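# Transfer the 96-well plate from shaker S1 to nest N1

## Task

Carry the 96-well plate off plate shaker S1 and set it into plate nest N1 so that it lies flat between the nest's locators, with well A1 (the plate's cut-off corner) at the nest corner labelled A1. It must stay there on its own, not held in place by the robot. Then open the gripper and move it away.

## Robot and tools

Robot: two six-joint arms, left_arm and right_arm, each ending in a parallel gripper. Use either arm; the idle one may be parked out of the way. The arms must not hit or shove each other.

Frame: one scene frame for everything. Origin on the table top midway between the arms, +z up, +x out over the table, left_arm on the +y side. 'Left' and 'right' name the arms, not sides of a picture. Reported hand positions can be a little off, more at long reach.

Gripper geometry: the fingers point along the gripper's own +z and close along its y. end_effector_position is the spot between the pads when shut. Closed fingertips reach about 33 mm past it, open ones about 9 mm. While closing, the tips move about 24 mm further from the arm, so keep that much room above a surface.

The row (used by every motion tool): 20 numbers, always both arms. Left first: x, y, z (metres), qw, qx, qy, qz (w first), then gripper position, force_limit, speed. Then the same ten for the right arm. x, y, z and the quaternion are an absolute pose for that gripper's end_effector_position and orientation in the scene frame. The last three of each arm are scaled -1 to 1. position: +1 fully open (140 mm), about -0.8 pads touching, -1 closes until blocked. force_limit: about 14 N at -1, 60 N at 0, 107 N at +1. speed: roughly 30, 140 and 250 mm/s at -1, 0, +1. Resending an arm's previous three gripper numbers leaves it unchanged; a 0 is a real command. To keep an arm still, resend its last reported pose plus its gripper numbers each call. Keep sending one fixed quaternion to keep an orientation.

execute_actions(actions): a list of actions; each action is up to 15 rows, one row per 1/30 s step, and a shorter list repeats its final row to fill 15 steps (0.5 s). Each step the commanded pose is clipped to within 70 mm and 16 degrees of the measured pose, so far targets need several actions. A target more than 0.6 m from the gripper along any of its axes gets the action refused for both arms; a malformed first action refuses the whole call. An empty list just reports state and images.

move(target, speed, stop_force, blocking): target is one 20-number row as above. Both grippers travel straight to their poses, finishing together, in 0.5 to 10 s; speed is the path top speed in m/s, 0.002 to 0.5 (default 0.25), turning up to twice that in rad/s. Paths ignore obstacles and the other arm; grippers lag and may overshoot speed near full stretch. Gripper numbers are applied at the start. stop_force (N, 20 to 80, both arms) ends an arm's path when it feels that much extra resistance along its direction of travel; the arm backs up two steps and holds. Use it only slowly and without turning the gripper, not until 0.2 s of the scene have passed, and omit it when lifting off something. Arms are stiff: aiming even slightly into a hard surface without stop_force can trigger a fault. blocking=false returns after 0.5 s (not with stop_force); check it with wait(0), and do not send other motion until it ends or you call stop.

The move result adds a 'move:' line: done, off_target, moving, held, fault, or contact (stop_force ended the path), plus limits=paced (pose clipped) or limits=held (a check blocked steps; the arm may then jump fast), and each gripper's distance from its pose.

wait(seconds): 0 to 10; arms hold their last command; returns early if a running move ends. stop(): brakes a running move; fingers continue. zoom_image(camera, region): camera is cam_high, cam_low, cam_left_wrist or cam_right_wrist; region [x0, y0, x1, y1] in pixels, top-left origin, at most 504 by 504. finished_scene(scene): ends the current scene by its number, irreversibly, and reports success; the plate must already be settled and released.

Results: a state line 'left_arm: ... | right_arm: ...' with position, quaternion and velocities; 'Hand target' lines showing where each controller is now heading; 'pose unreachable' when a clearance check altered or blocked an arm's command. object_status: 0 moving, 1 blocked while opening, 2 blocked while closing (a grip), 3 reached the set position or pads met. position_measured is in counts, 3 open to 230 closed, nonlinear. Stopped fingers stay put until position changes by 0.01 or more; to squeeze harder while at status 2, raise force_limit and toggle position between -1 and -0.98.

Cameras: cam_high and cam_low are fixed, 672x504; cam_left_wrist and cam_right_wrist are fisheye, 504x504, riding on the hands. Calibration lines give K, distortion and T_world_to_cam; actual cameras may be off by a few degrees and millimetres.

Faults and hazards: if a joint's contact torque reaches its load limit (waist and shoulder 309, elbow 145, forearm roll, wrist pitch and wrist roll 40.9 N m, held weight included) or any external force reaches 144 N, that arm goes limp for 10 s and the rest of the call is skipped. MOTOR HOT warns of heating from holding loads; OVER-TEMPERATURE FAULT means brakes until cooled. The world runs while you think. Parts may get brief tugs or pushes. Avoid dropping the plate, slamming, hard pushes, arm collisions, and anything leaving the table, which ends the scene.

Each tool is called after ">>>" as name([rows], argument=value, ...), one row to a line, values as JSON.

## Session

>>> execute_actions(actions=[])

Scene clock: 0.00 s.
left_arm: end_effector_position=(+0.5668, +0.5117, +0.3203) position_measured=3 object_status=3 end_effector_quat_wxyz=(+0.001, +0.998, -0.055, -0.002) end_effector_velocity=(-0.000, +0.000, -0.000) end_effector_angular_velocity=(-0.001, +0.000, -0.000) | right_arm: end_effector_position=(+0.3673, -0.5388, +0.2754) position_measured=3 object_status=3 end_effector_quat_wxyz=(+0.537, +0.831, -0.127, -0.064) end_effector_velocity=(-0.000, -0.001, +0.001) end_effector_angular_velocity=(-0.001, +0.000, -0.001)
Joint positions: left_arm=[-0.053  0.164  1.607 -0.002  1.375  1.516] | right_arm=[ 0.635  0.233  1.997 -0.561  1.925  2.695]
Joint velocities: left_arm=[ 0.001  0.     0.    -0.001  0.     0.001] | right_arm=[-0.001 -0.    -0.    -0.     0.001 -0.   ]
Hand target (left_arm): +0.567, +0.512, +0.320; +0.001, +0.998, -0.055, -0.002
Hand target (right_arm): +0.367, -0.539, +0.275; +0.537, +0.831, -0.127, -0.064
camera_calibration (this result's frames):
cam_left_wrist: T_world_to_cam=[[-0.296154, -0.954321, 0.0395542, 0.63061], [-0.891719, 0.29109, 0.346559, 0.258704], [-0.342243, 0.0673635, -0.937194, 0.635118], [0, 0, 0, 1]] pos_world=[0.634813, 0.483715, 0.480629]
cam_right_wrist: T_world_to_cam=[[-0.0490922, -0.390201, 0.91942, -0.456184], [-0.758756, 0.613196, 0.219726, 0.544233], [-0.649522, -0.686829, -0.32617, 0.129989], [0, 0, 0, 1]] pos_world=[0.474976, -0.422445, 0.342241]

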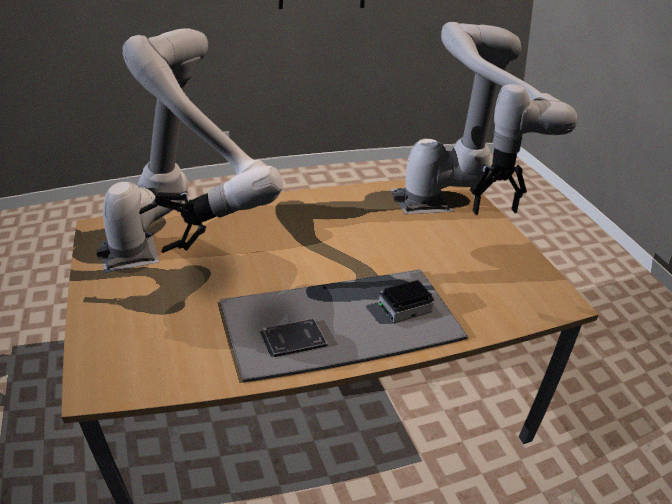

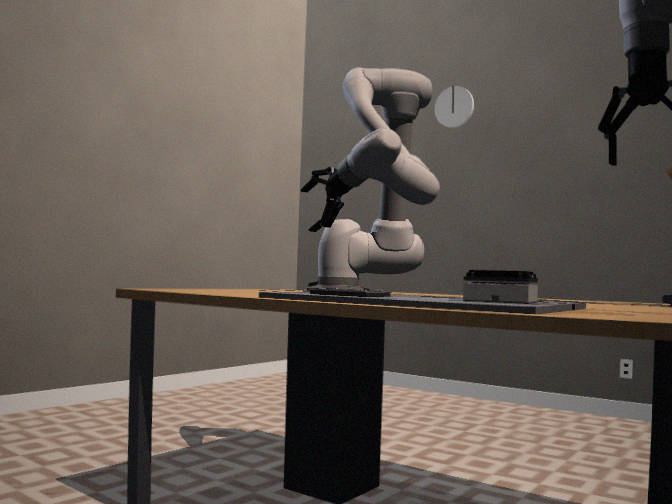

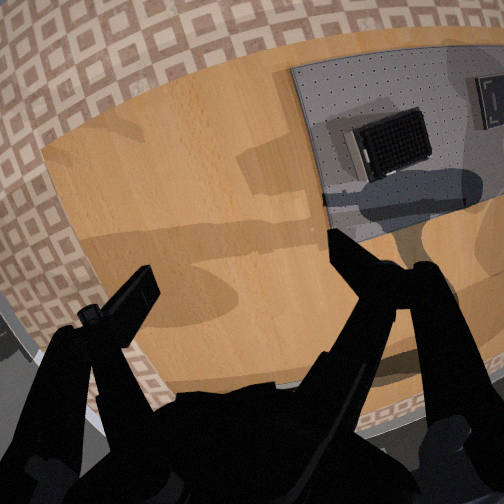

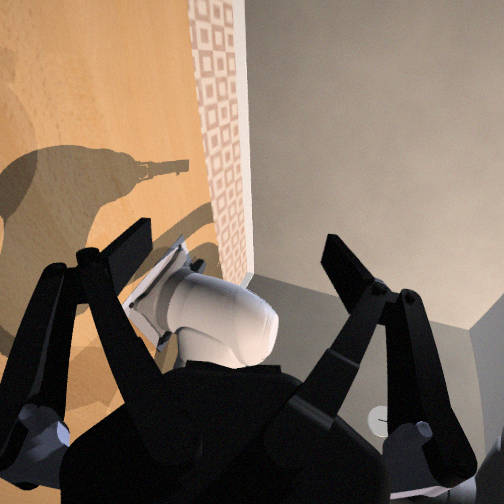

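>>> move(target=[0.6,0.205,0.2,0,0.707,0.707,0,0.6,0.6,0,0.3,-0.7,0.3,0.537,0.831,-0.127,-0.064,1,0,0], speed=0.3)

>>> zoom_image(camera="cam_left_wrist", region=[130, 110, 380, 360])

>>> zoom_image(camera="cam_high", region=[250, 260, 450, 370])

Scene clock: 7.77 s.
left_arm: end_effector_position=(+0.6000, +0.2056, +0.2000) position_measured=53 object_status=3 end_effector_quat_wxyz=(-0.000, +0.707, +0.707, +0.001) end_effector_velocity=(-0.000, -0.000, -0.000) end_effector_angular_velocity=(+0.001, +0.001, +0.004) | right_arm: end_effector_position=(+0.2999, -0.7000, +0.2999) position_measured=3 object_status=3 end_effector_quat_wxyz=(+0.537, +0.831, -0.127, -0.064) end_effector_velocity=(-0.000, +0.000, +0.000) end_effector_angular_velocity=(-0.000, -0.000, +0.001)
Joint positions: left_arm=[-0.443  0.414  1.5    0.001  1.229 -0.555] | right_arm=[ 0.456 -0.031  2.243 -0.711  1.856  2.563]
Joint velocities: left_arm=[-0.     0.001 -0.     0.     0.    -0.004] | right_arm=[ 0.001 -0.    -0.    -0.     0.001  0.   ]
Hand target (left_arm): +0.600, +0.206, +0.200; -0.001, +0.707, +0.707, +0.001
Hand target (right_arm): +0.300, -0.700, +0.300; +0.537, +0.831, -0.127, -0.064
Off the commanded pose (left_arm): 0.001 m, 0 deg.
Off the commanded pose (right_arm): 0.000 m, 0 deg.
move: done
camera_calibration (this result's frames):
cam_left_wrist: T_world_to_cam=[[0.981115, -0.189791, 0.0373162, -0.569954], [-0.191019, -0.920372, 0.341214, 0.248789], [-0.0304146, -0.341898, -0.939245, 0.451848], [0, 0, 0, 1]] pos_world=[0.620457, 0.275292, 0.360774]
cam_right_wrist: T_world_to_cam=[[-0.0486372, -0.389292, 0.919829, -0.544581], [-0.758544, 0.613523, 0.219547, 0.58681], [-0.649804, -0.687053, -0.325135, -0.0169213], [0, 0, 0, 1]] pos_world=[0.407639, -0.583648, 0.366587]

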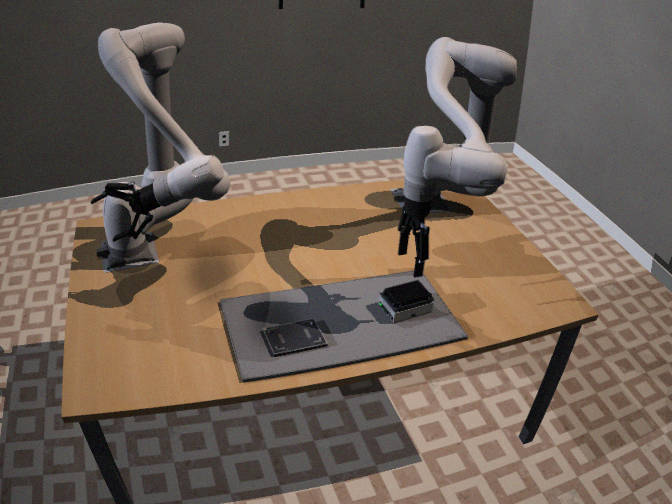

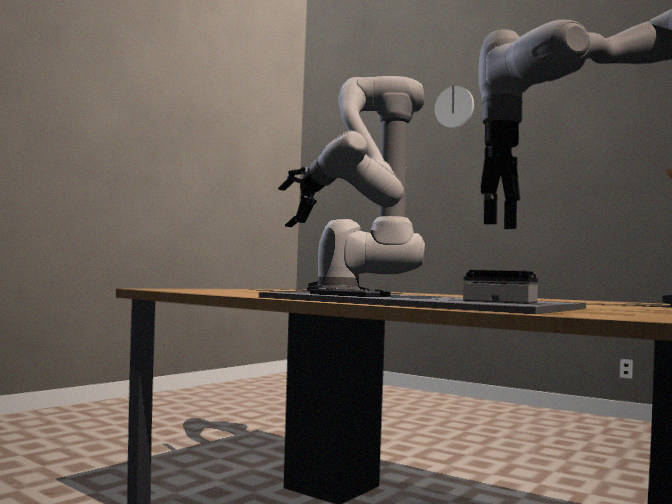

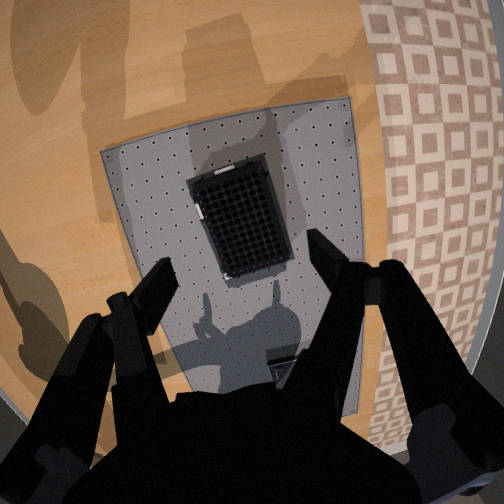

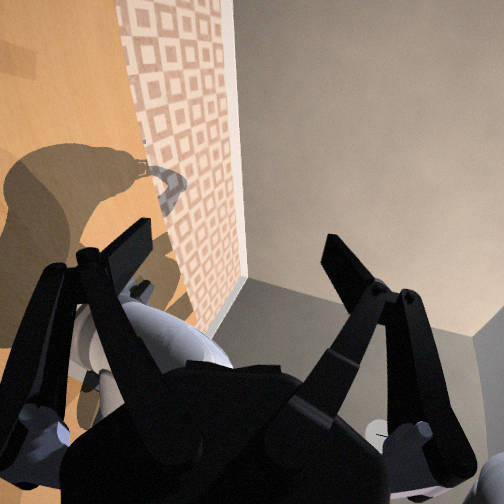

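Region (130, 110, 380, 360) of cam_left_wrist's 504x504 image, scaled by 2.016, with more detail than that image has.

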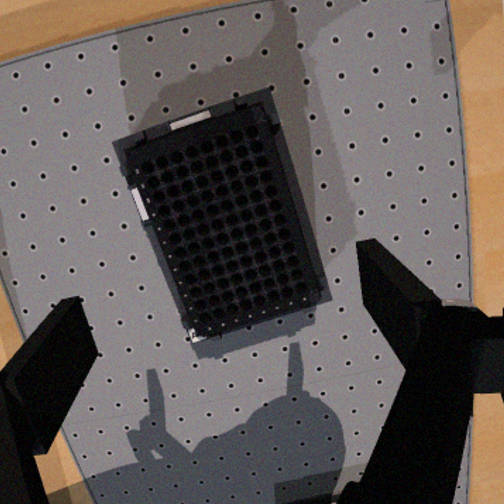

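Region (250, 260, 450, 370) of cam_high's 672x504 image, scaled by 2.520, with more detail than that image has; it fills the top 277 rows of this view, and the rest is white.

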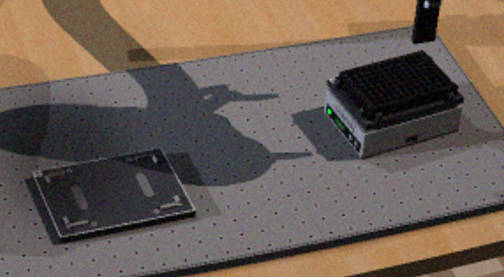

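>>> move(target=[0.604,0.22,0.125,0,0.695,0.719,0,0.6,0.6,0,0.3,-0.7,0.3,0.537,0.831,-0.127,-0.064,1,0,0], speed=0.1)

>>> move(target=[0.604,0.22,0.091,0,0.695,0.719,0,0.6,0.6,0,0.3,-0.7,0.3,0.537,0.831,-0.127,-0.064,1,0,0], speed=0.03, stop_force=25)

>>> zoom_image(camera="cam_left_wrist", region=[130, 130, 370, 370])

>>> zoom_image(camera="cam_low", region=[440, 220, 560, 310])

Scene clock: 15.83 s.
left_arm: end_effector_position=(+0.6039, +0.2200, +0.1251) position_measured=53 object_status=3 end_effector_quat_wxyz=(+0.000, +0.695, +0.719, +0.000) end_effector_velocity=(-0.001, +0.001, -0.001) end_effector_angular_velocity=(+0.002, +0.001, +0.000) | right_arm: end_effector_position=(+0.3000, -0.7000, +0.3000) position_measured=3 object_status=3 end_effector_quat_wxyz=(+0.537, +0.831, -0.127, -0.064) end_effector_velocity=(-0.000, +0.000, +0.000) end_effector_angular_velocity=(-0.001, +0.000, +0.001)
Joint positions: left_arm=[-0.424  0.456  1.582 -0.     1.104 -0.57 ] | right_arm=[ 0.456 -0.031  2.243 -0.711  1.856  2.562]
Joint velocities: left_arm=[ 0.     0.     0.001  0.001  0.001 -0.   ] | right_arm=[ 0.001  0.     0.    -0.     0.001  0.   ]
Hand target (left_arm): +0.604, +0.220, +0.125; +0.000, +0.695, +0.719, +0.000
Hand target (right_arm): +0.300, -0.700, +0.300; +0.537, +0.831, -0.127, -0.064
Off the commanded pose (left_arm): 0.000 m, 0 deg.
Off the commanded pose (right_arm): 0.000 m, 0 deg.
move: done
camera_calibration (this result's frames):
cam_left_wrist: T_world_to_cam=[[0.986998, -0.156325, 0.037379, -0.579218], [-0.159613, -0.925867, 0.342483, 0.270504], [-0.0189306, -0.343996, -0.93878, 0.380027], [0, 0, 0, 1]] pos_world=[0.622058, 0.290632, 0.285769]
cam_right_wrist: T_world_to_cam=[[-0.0485865, -0.389811, 0.919612, -0.544951], [-0.758435, 0.613501, 0.219984, 0.586667], [-0.649935, -0.686778, -0.325454, -0.0164795], [0, 0, 0, 1]] pos_world=[0.40776, -0.583666, 0.366723]

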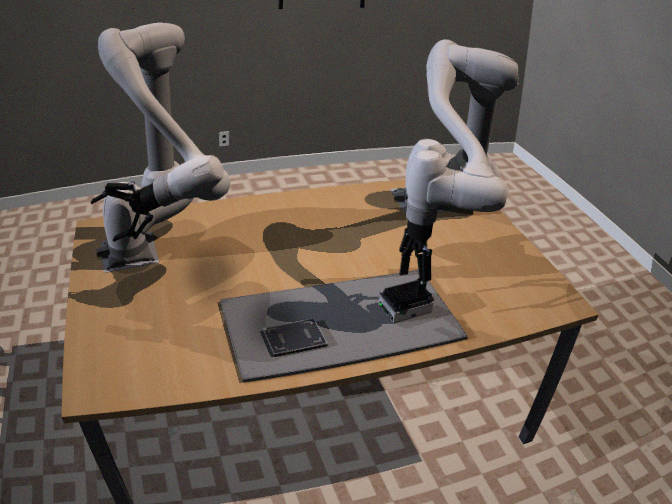

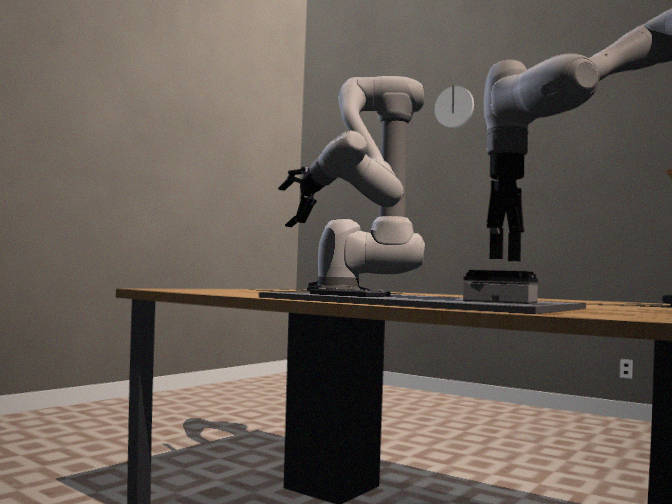

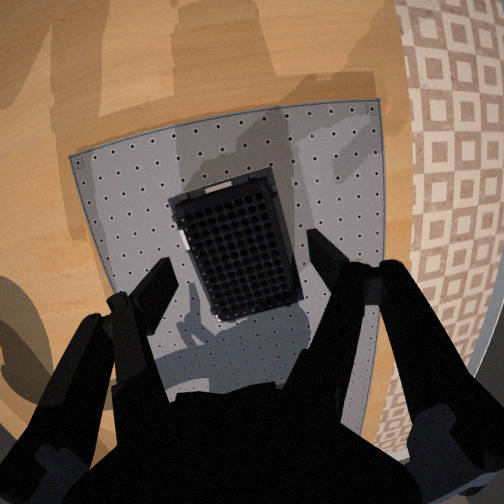

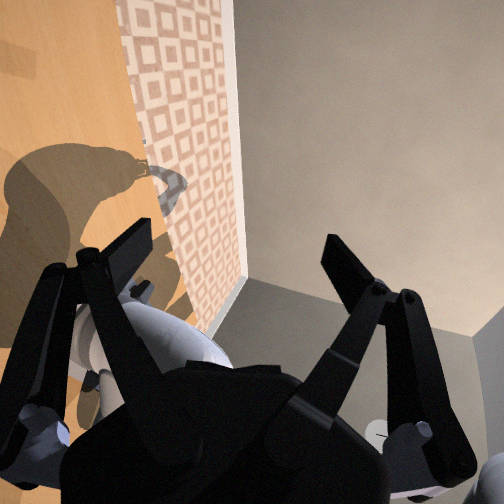

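Scene clock: 17.23 s.
left_arm: end_effector_position=(+0.6040, +0.2200, +0.0911) position_measured=53 object_status=3 end_effector_quat_wxyz=(+0.000, +0.695, +0.719, -0.000) end_effector_velocity=(+0.000, +0.000, -0.000) end_effector_angular_velocity=(+0.000, -0.001, +0.001) | right_arm: end_effector_position=(+0.3000, -0.7000, +0.3000) position_measured=3 object_status=3 end_effector_quat_wxyz=(+0.537, +0.831, -0.127, -0.064) end_effector_velocity=(-0.000, -0.000, +0.001) end_effector_angular_velocity=(-0.002, +0.001, -0.001)
Joint positions: left_arm=[-0.424  0.482  1.61  -0.     1.05  -0.569] | right_arm=[ 0.456 -0.031  2.243 -0.711  1.856  2.562]
Joint velocities: left_arm=[ 0.     0.     0.001  0.001 -0.002 -0.001] | right_arm=[-0.001  0.    -0.    -0.001  0.002  0.   ]
Hand target (left_arm): +0.604, +0.220, +0.091; -0.000, +0.695, +0.719, +0.000
Hand target (right_arm): +0.300, -0.700, +0.300; +0.537, +0.831, -0.127, -0.064
Off the commanded pose (left_arm): 0.000 m, 0 deg.
Off the commanded pose (right_arm): 0.000 m, 0 deg.
move: done
camera_calibration (this result's frames):
cam_left_wrist: T_world_to_cam=[[0.986993, -0.156367, 0.0373375, -0.577984], [-0.159639, -0.925868, 0.342467, 0.282178], [-0.0189811, -0.343973, -0.938788, 0.348084], [0, 0, 0, 1]] pos_world=[0.62212, 0.290613, 0.251721]
cam_right_wrist: T_world_to_cam=[[-0.0485859, -0.389814, 0.919611, -0.544952], [-0.758435, 0.613501, 0.219986, 0.586665], [-0.649936, -0.686777, -0.325456, -0.0164782], [0, 0, 0, 1]] pos_world=[0.407761, -0.583666, 0.366723]

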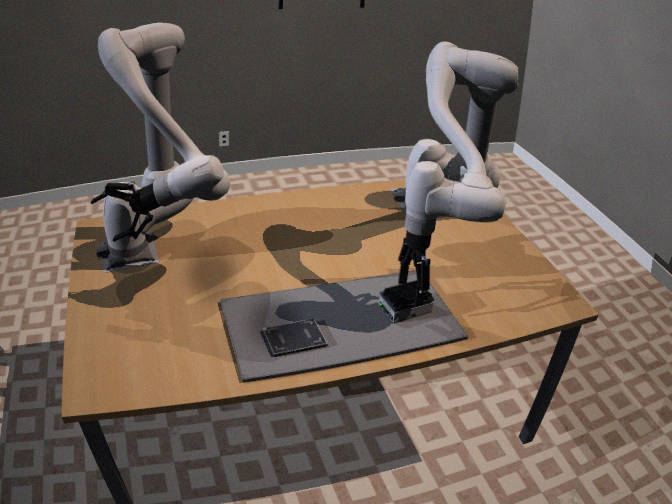

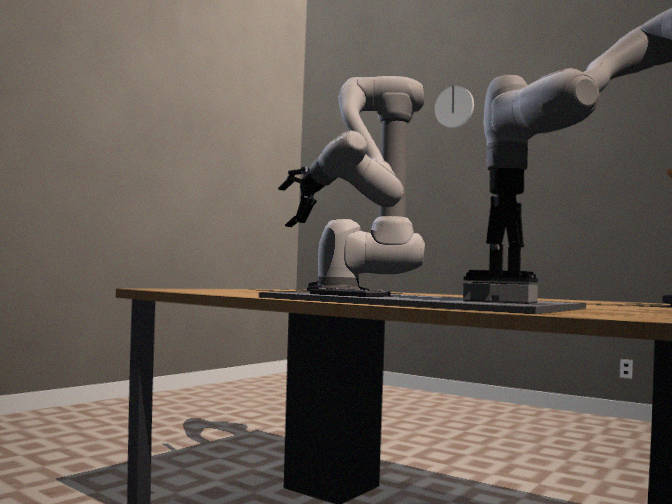

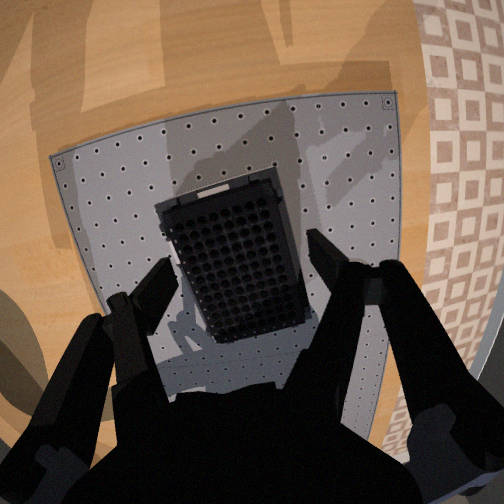

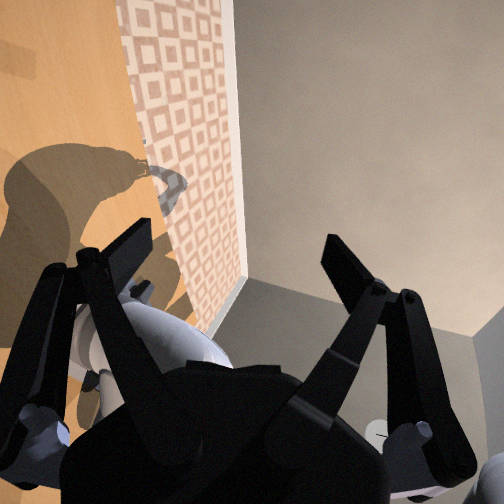

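Region (130, 130, 370, 370) of cam_left_wrist's 504x504 image, scaled by 2.100, with more detail than that image has.

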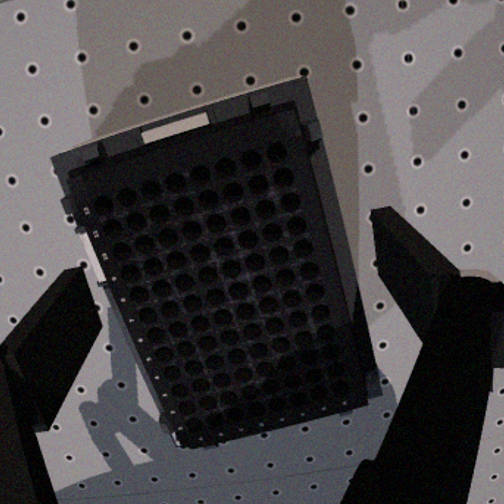

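Region (440, 220, 560, 310) of cam_low's 672x504 image, scaled by 4.200, with more detail than that image has; it fills the top 378 rows of this view, and the rest is white.

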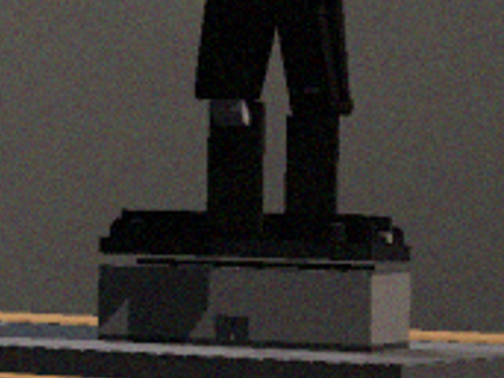

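>>> move(target=[0.601,0.22,0.091,0,0.695,0.719,0,-1,0.6,-0.6,0.3,-0.7,0.3,0.537,0.831,-0.127,-0.064,1,0,0])

>>> move(target=[0.601,0.22,0.14,0,0.695,0.719,0,-1,0.6,-0.6,0.3,-0.7,0.3,0.537,0.831,-0.127,-0.064,1,0,0], speed=0.04)

>>> zoom_image(camera="cam_high", region=[255, 310, 335, 365])

Scene clock: 21.13 s.
left_arm: end_effector_position=(+0.6011, +0.2200, +0.0912) position_measured=97 object_status=2 end_effector_quat_wxyz=(+0.000, +0.695, +0.719, +0.000) end_effector_velocity=(-0.000, +0.000, -0.001) end_effector_angular_velocity=(+0.001, +0.000, -0.003) | right_arm: end_effector_position=(+0.3000, -0.7000, +0.3000) position_measured=3 object_status=3 end_effector_quat_wxyz=(+0.537, +0.831, -0.127, -0.064) end_effector_velocity=(+0.000, -0.000, -0.001) end_effector_angular_velocity=(+0.002, -0.000, -0.001)
Joint positions: left_arm=[-0.426  0.478  1.616 -0.     1.047 -0.571] | right_arm=[ 0.456 -0.031  2.243 -0.711  1.856  2.562]
Joint velocities: left_arm=[-0.     0.     0.001  0.001 -0.     0.002] | right_arm=[-0.001 -0.     0.     0.001 -0.002  0.   ]
Hand target (left_arm): +0.601, +0.220, +0.091; -0.000, +0.695, +0.719, +0.000
Hand target (right_arm): +0.300, -0.700, +0.300; +0.537, +0.831, -0.127, -0.064
Off the commanded pose (left_arm): 0.000 m, 0 deg.
Off the commanded pose (right_arm): 0.000 m, 0 deg.
move: done
camera_calibration (this result's frames):
cam_left_wrist: T_world_to_cam=[[0.986974, -0.156415, 0.0376398, -0.575139], [-0.159785, -0.925794, 0.3426, 0.281661], [-0.0187412, -0.344152, -0.938727, 0.348061], [0, 0, 0, 1]] pos_world=[0.619175, 0.290585, 0.251885]
cam_right_wrist: T_world_to_cam=[[-0.0485859, -0.389814, 0.919611, -0.544952], [-0.758435, 0.613501, 0.219986, 0.586665], [-0.649936, -0.686777, -0.325456, -0.0164782], [0, 0, 0, 1]] pos_world=[0.407761, -0.583666, 0.366723]

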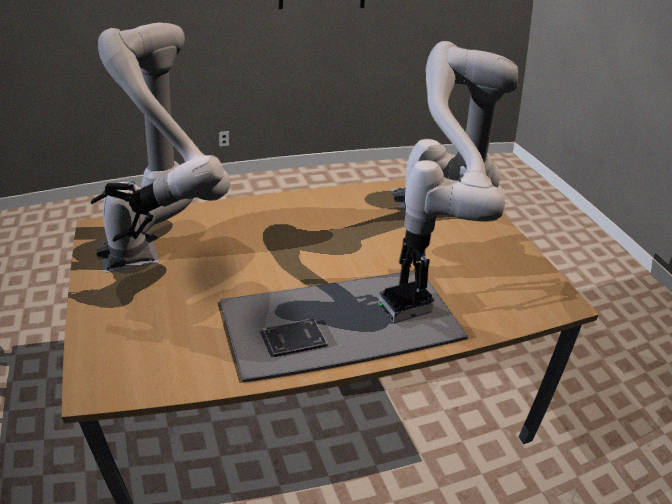

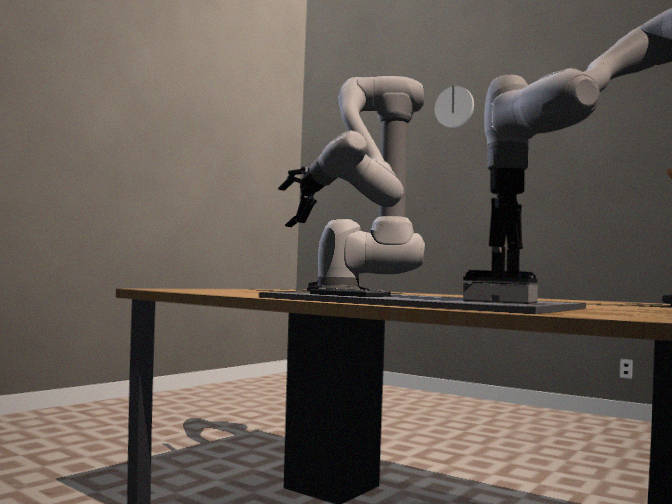

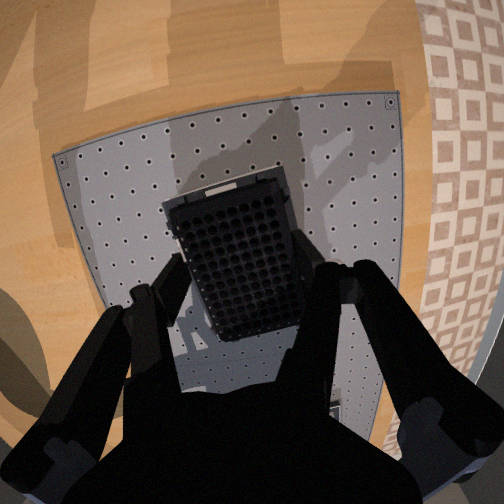

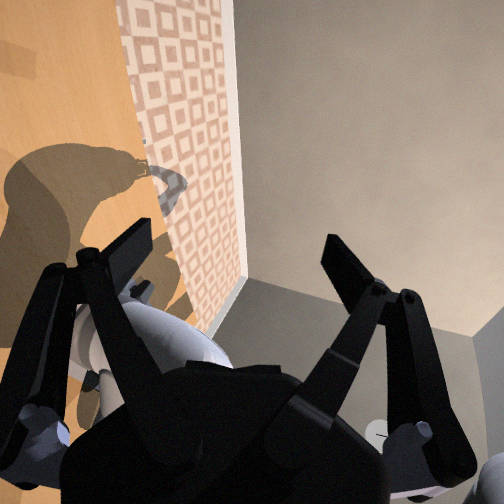

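Scene clock: 22.63 s.
left_arm: end_effector_position=(+0.6011, +0.2200, +0.1399) position_measured=110 object_status=2 end_effector_quat_wxyz=(-0.000, +0.695, +0.719, -0.000) end_effector_velocity=(+0.001, +0.000, +0.000) end_effector_angular_velocity=(+0.001, -0.001, +0.001) | right_arm: end_effector_position=(+0.3000, -0.7000, +0.3000) position_measured=3 object_status=3 end_effector_quat_wxyz=(+0.537, +0.831, -0.127, -0.064) end_effector_velocity=(+0.000, +0.000, +0.000) end_effector_angular_velocity=(-0.000, -0.001, +0.002)
Joint positions: left_arm=[-0.426  0.442  1.574 -0.     1.126 -0.571] | right_arm=[ 0.456 -0.031  2.243 -0.711  1.856  2.562]
Joint velocities: left_arm=[ 0.     0.    -0.001  0.001  0.001 -0.001] | right_arm=[ 0.001 -0.    -0.    -0.001 -0.    -0.   ]
Hand target (left_arm): +0.601, +0.220, +0.140; +0.000, +0.695, +0.719, -0.000
Hand target (right_arm): +0.300, -0.700, +0.300; +0.537, +0.831, -0.127, -0.064
Off the commanded pose (left_arm): 0.000 m, 0 deg.
Off the commanded pose (right_arm): 0.000 m, 0 deg.
move: done
camera_calibration (this result's frames):
cam_left_wrist: T_world_to_cam=[[0.986971, -0.156518, 0.0372907, -0.576898], [-0.159764, -0.92584, 0.342485, 0.265003], [-0.0190797, -0.34398, -0.938783, 0.393944], [0, 0, 0, 1]] pos_world=[0.619236, 0.290564, 0.300582]
cam_right_wrist: T_world_to_cam=[[-0.0485859, -0.389814, 0.919611, -0.544952], [-0.758435, 0.6135, 0.219986, 0.586665], [-0.649936, -0.686777, -0.325456, -0.0164782], [0, 0, 0, 1]] pos_world=[0.407761, -0.583666, 0.366723]

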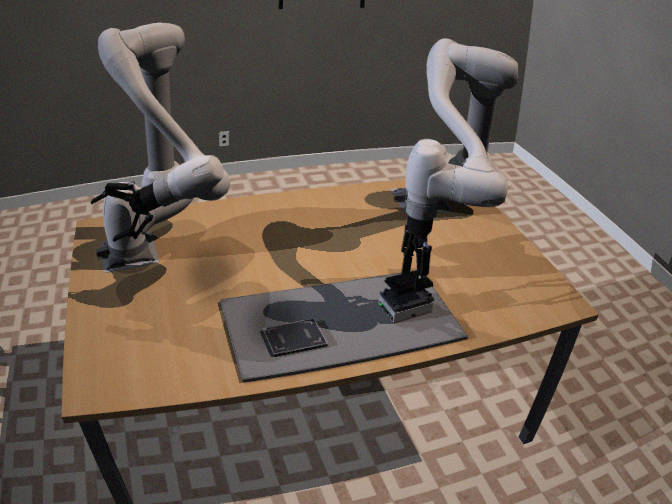

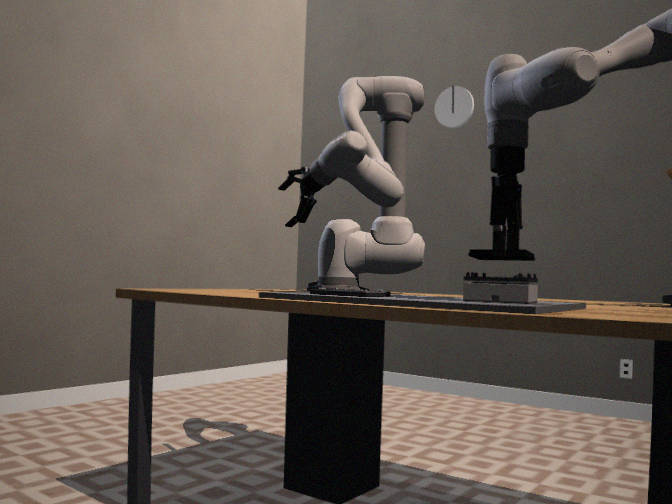

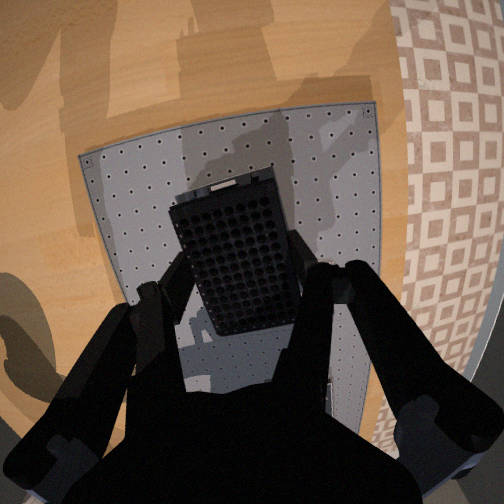

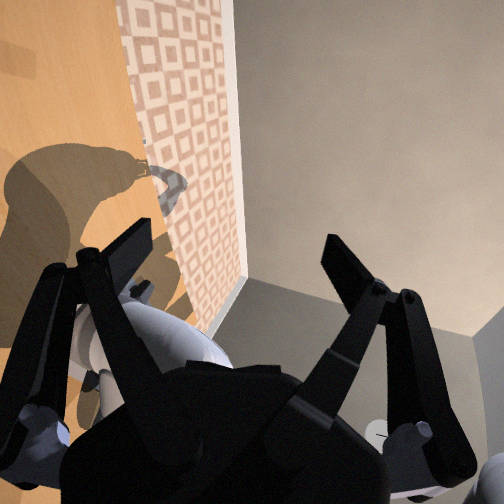

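Region (255, 310, 335, 365) of cam_high's 672x504 image, scaled by 6.300, with more detail than that image has; it fills the top 346 rows of this view, and the rest is white.

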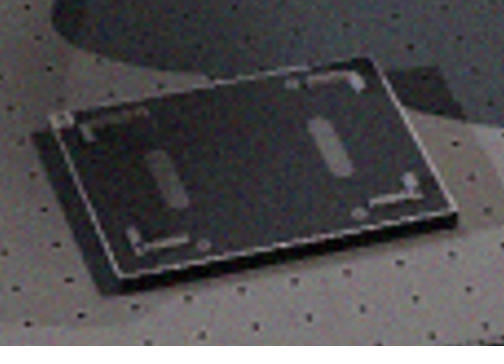

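>>> move(target=[0.639,-0.153,0.11,0,0.695,0.719,0,-1,0.6,-0.6,0.3,-0.7,0.3,0.537,0.831,-0.127,-0.064,1,0,0], speed=0.15)

>>> move(target=[0.639,-0.153,0.07,0,0.695,0.719,0,-1,0.6,-0.6,0.3,-0.7,0.3,0.537,0.831,-0.127,-0.064,1,0,0], speed=0.04)

>>> zoom_image(camera="cam_left_wrist", region=[140, 130, 340, 360])

>>> zoom_image(camera="cam_high", region=[250, 295, 340, 365])

Scene clock: 31.70 s.
left_arm: end_effector_position=(+0.6393, -0.1527, +0.1099) position_measured=110 object_status=2 end_effector_quat_wxyz=(-0.000, +0.695, +0.719, +0.000) end_effector_velocity=(+0.000, -0.000, +0.000) end_effector_angular_velocity=(+0.000, +0.002, +0.002) | right_arm: end_effector_position=(+0.3000, -0.7000, +0.3000) position_measured=3 object_status=3 end_effector_quat_wxyz=(+0.537, +0.831, -0.127, -0.064) end_effector_velocity=(+0.001, +0.000, -0.000) end_effector_angular_velocity=(+0.001, -0.001, +0.002)
Joint positions: left_arm=[-0.721  0.882  0.876  0.001  1.384 -0.867] | right_arm=[ 0.456 -0.031  2.243 -0.711  1.856  2.562]
Joint velocities: left_arm=[ 0.     0.002 -0.003 -0.001  0.003 -0.002] | right_arm=[ 0.    -0.    -0.    -0.    -0.002 -0.   ]
Hand target (left_arm): +0.639, -0.153, +0.110; -0.000, +0.695, +0.719, +0.000
Hand target (right_arm): +0.300, -0.700, +0.300; +0.537, +0.831, -0.127, -0.064
Off the commanded pose (left_arm): 0.000 m, 0 deg.
Off the commanded pose (right_arm): 0.000 m, 0 deg.
move: done
camera_calibration (this result's frames):
cam_left_wrist: T_world_to_cam=[[0.986923, -0.156766, 0.0375173, -0.671873], [-0.160092, -0.926122, 0.341568, -0.0633753], [-0.0188005, -0.343107, -0.939108, 0.238281], [0, 0, 0, 1]] pos_world=[0.657421, -0.0822638, 0.270626]
cam_right_wrist: T_world_to_cam=[[-0.0485861, -0.389814, 0.919611, -0.544952], [-0.758435, 0.613501, 0.219986, 0.586665], [-0.649936, -0.686777, -0.325456, -0.0164782], [0, 0, 0, 1]] pos_world=[0.407761, -0.583666, 0.366723]

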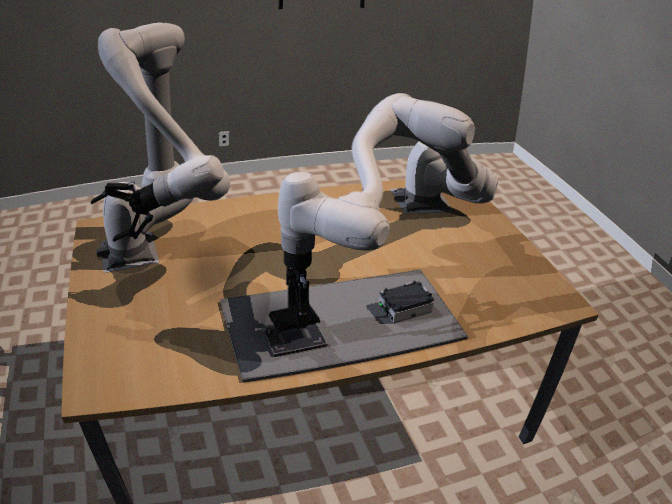

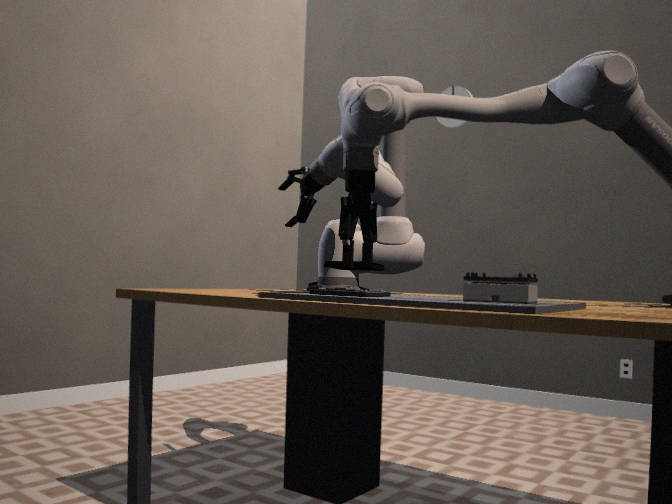

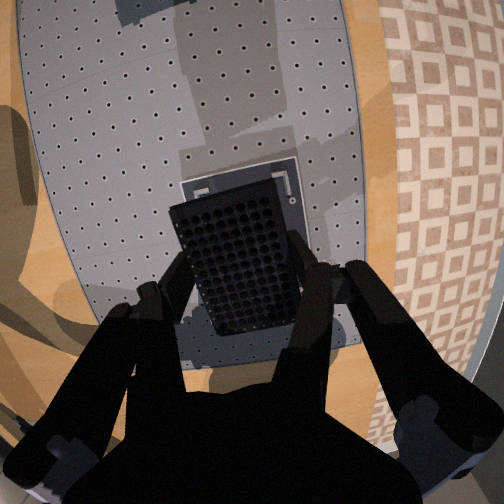

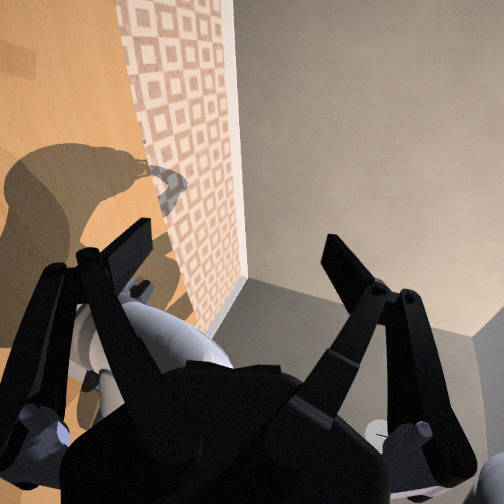

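Scene clock: 32.97 s.
left_arm: end_effector_position=(+0.6390, -0.1530, +0.0701) position_measured=110 object_status=2 end_effector_quat_wxyz=(+0.000, +0.695, +0.719, +0.000) end_effector_velocity=(-0.000, -0.000, -0.001) end_effector_angular_velocity=(-0.000, +0.000, +0.000) | right_arm: end_effector_position=(+0.3000, -0.7000, +0.3000) position_measured=3 object_status=3 end_effector_quat_wxyz=(+0.537, +0.831, -0.127, -0.064) end_effector_velocity=(+0.000, -0.000, +0.000) end_effector_angular_velocity=(-0.001, +0.000, -0.001)
Joint positions: left_arm=[-0.722  0.899  0.917  0.     1.326 -0.867] | right_arm=[ 0.456 -0.031  2.243 -0.711  1.856  2.562]
Joint velocities: left_arm=[-0.     0.     0.001 -0.    -0.001 -0.001] | right_arm=[-0.001  0.    -0.    -0.001  0.    -0.   ]
Hand target (left_arm): +0.639, -0.153, +0.070; -0.000, +0.695, +0.719, +0.000
Hand target (right_arm): +0.300, -0.700, +0.300; +0.537, +0.831, -0.127, -0.064
Off the commanded pose (left_arm): 0.000 m, 0 deg.
Off the commanded pose (right_arm): 0.000 m, 0 deg.
move: done
camera_calibration (this result's frames):
cam_left_wrist: T_world_to_cam=[[0.98699, -0.156384, 0.0373492, -0.670076], [-0.159658, -0.925869, 0.342456, -0.0503607], [-0.0189742, -0.343964, -0.938791, 0.200743], [0, 0, 0, 1]] pos_world=[0.657126, -0.082368, 0.230729]
cam_right_wrist: T_world_to_cam=[[-0.0485861, -0.389814, 0.919611, -0.544952], [-0.758435, 0.613501, 0.219986, 0.586665], [-0.649936, -0.686777, -0.325456, -0.0164781], [0, 0, 0, 1]] pos_world=[0.407761, -0.583666, 0.366723]

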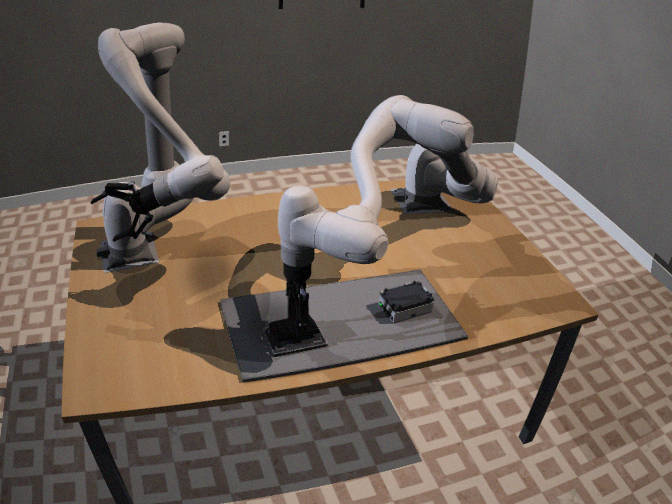

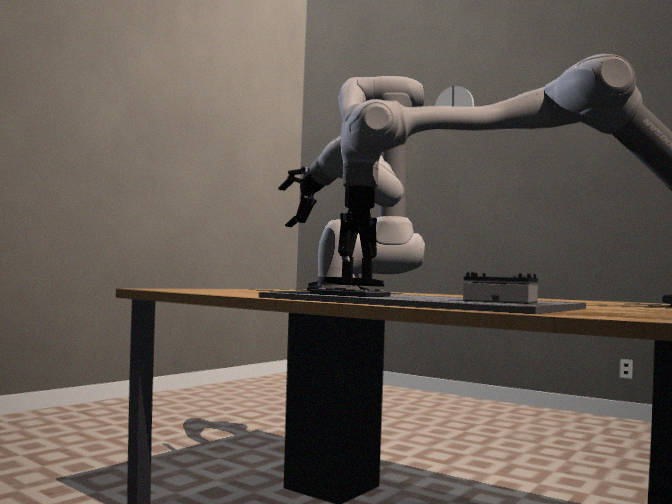

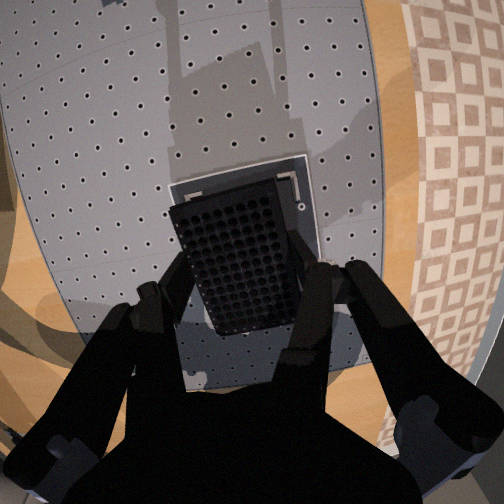

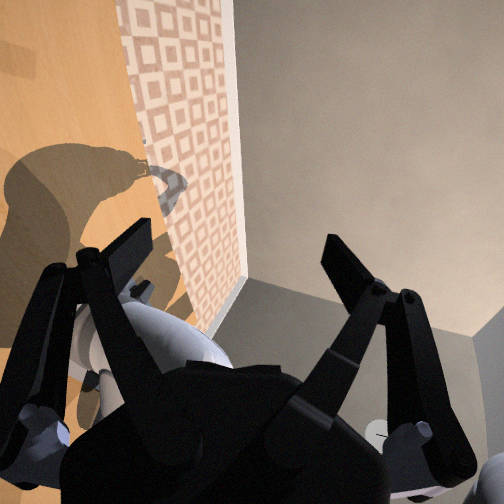

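Region (140, 130, 340, 360) of cam_left_wrist's 504x504 image, scaled by 2.191, with more detail than that image has; it fills the left 438 columns of this view, and the rest is white.

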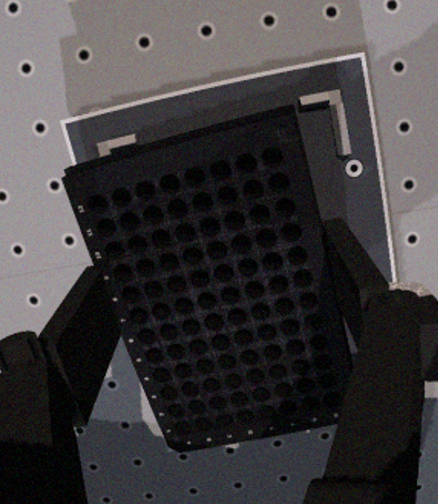

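Region (250, 295, 340, 365) of cam_high's 672x504 image, scaled by 5.600, with more detail than that image has.

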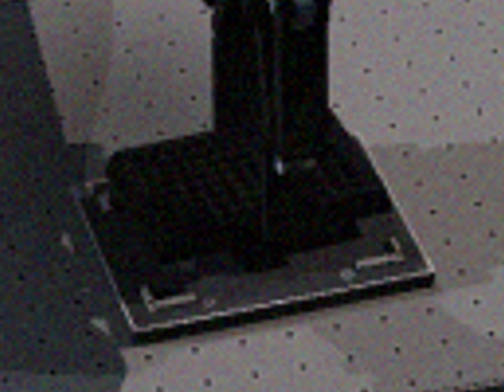

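>>> move(target=[0.647,-0.151,0.065,0,0.688,0.725,0,-1,0.6,-0.6,0.3,-0.7,0.3,0.537,0.831,-0.127,-0.064,1,0,0], speed=0.02)

>>> zoom_image(camera="cam_left_wrist", region=[150, 140, 330, 260])

Scene clock: 36.40 s.
left_arm: end_effector_position=(+0.6470, -0.1510, +0.0650) position_measured=110 object_status=2 end_effector_quat_wxyz=(+0.000, +0.688, +0.725, +0.000) end_effector_velocity=(+0.001, +0.000, -0.000) end_effector_angular_velocity=(-0.000, +0.001, +0.000) | right_arm: end_effector_position=(+0.3000, -0.7000, +0.3000) position_measured=3 object_status=3 end_effector_quat_wxyz=(+0.537, +0.831, -0.127, -0.064) end_effector_velocity=(-0.000, -0.000, -0.000) end_effector_angular_velocity=(+0.000, +0.000, -0.001)
Joint positions: left_arm=[-0.715  0.91   0.905  0.     1.326 -0.878] | right_arm=[ 0.456 -0.031  2.243 -0.711  1.856  2.562]
Joint velocities: left_arm=[ 0.001  0.001 -0.001 -0.001  0.     0.001] | right_arm=[-0.001  0.     0.     0.    -0.001 -0.   ]
Hand target (left_arm): +0.647, -0.151, +0.065; +0.000, +0.688, +0.725, -0.000
Hand target (right_arm): +0.300, -0.700, +0.300; +0.537, +0.831, -0.127, -0.064
Off the commanded pose (left_arm): 0.000 m, 0 deg.
Off the commanded pose (right_arm): 0.000 m, 0 deg.
move: done
camera_calibration (this result's frames):
cam_left_wrist: T_world_to_cam=[[0.98968, -0.138335, 0.0373883, -0.676511], [-0.142738, -0.928617, 0.342486, -0.0569264], [-0.0126583, -0.344289, -0.938779, 0.192687], [0, 0, 0, 1]] pos_world=[0.663843, -0.0801078, 0.225681]
cam_right_wrist: T_world_to_cam=[[-0.0485861, -0.389814, 0.919611, -0.544952], [-0.758435, 0.613501, 0.219986, 0.586665], [-0.649936, -0.686777, -0.325456, -0.0164782], [0, 0, 0, 1]] pos_world=[0.407761, -0.583666, 0.366723]

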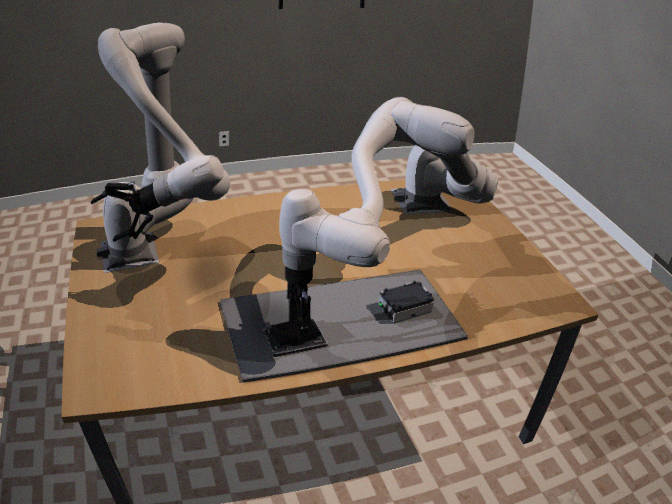

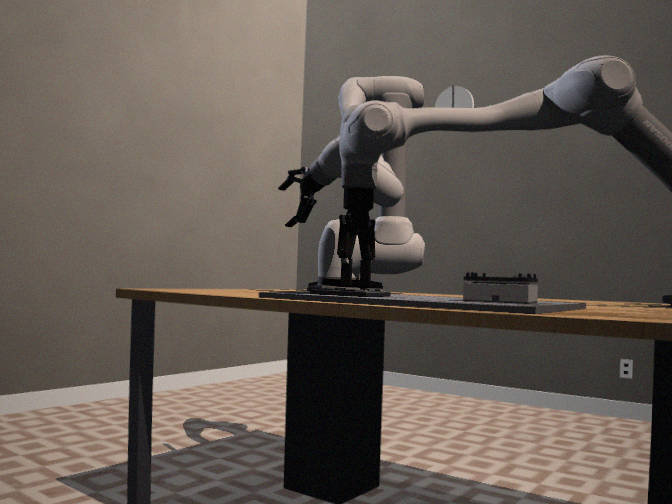

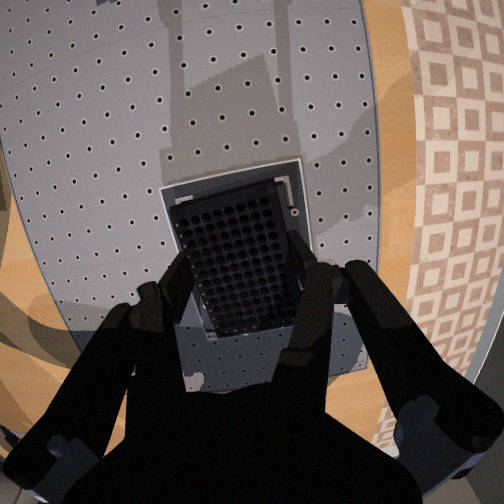

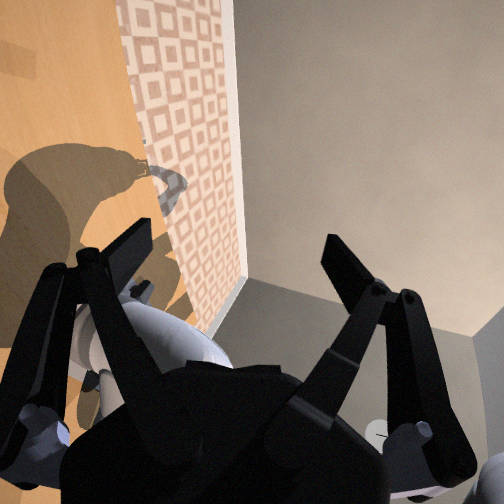

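Region (150, 140, 330, 260) of cam_left_wrist's 504x504 image, scaled by 2.800, with more detail than that image has.

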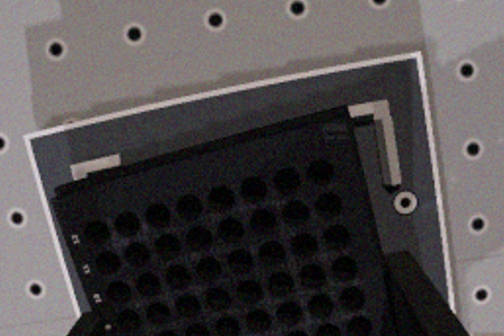

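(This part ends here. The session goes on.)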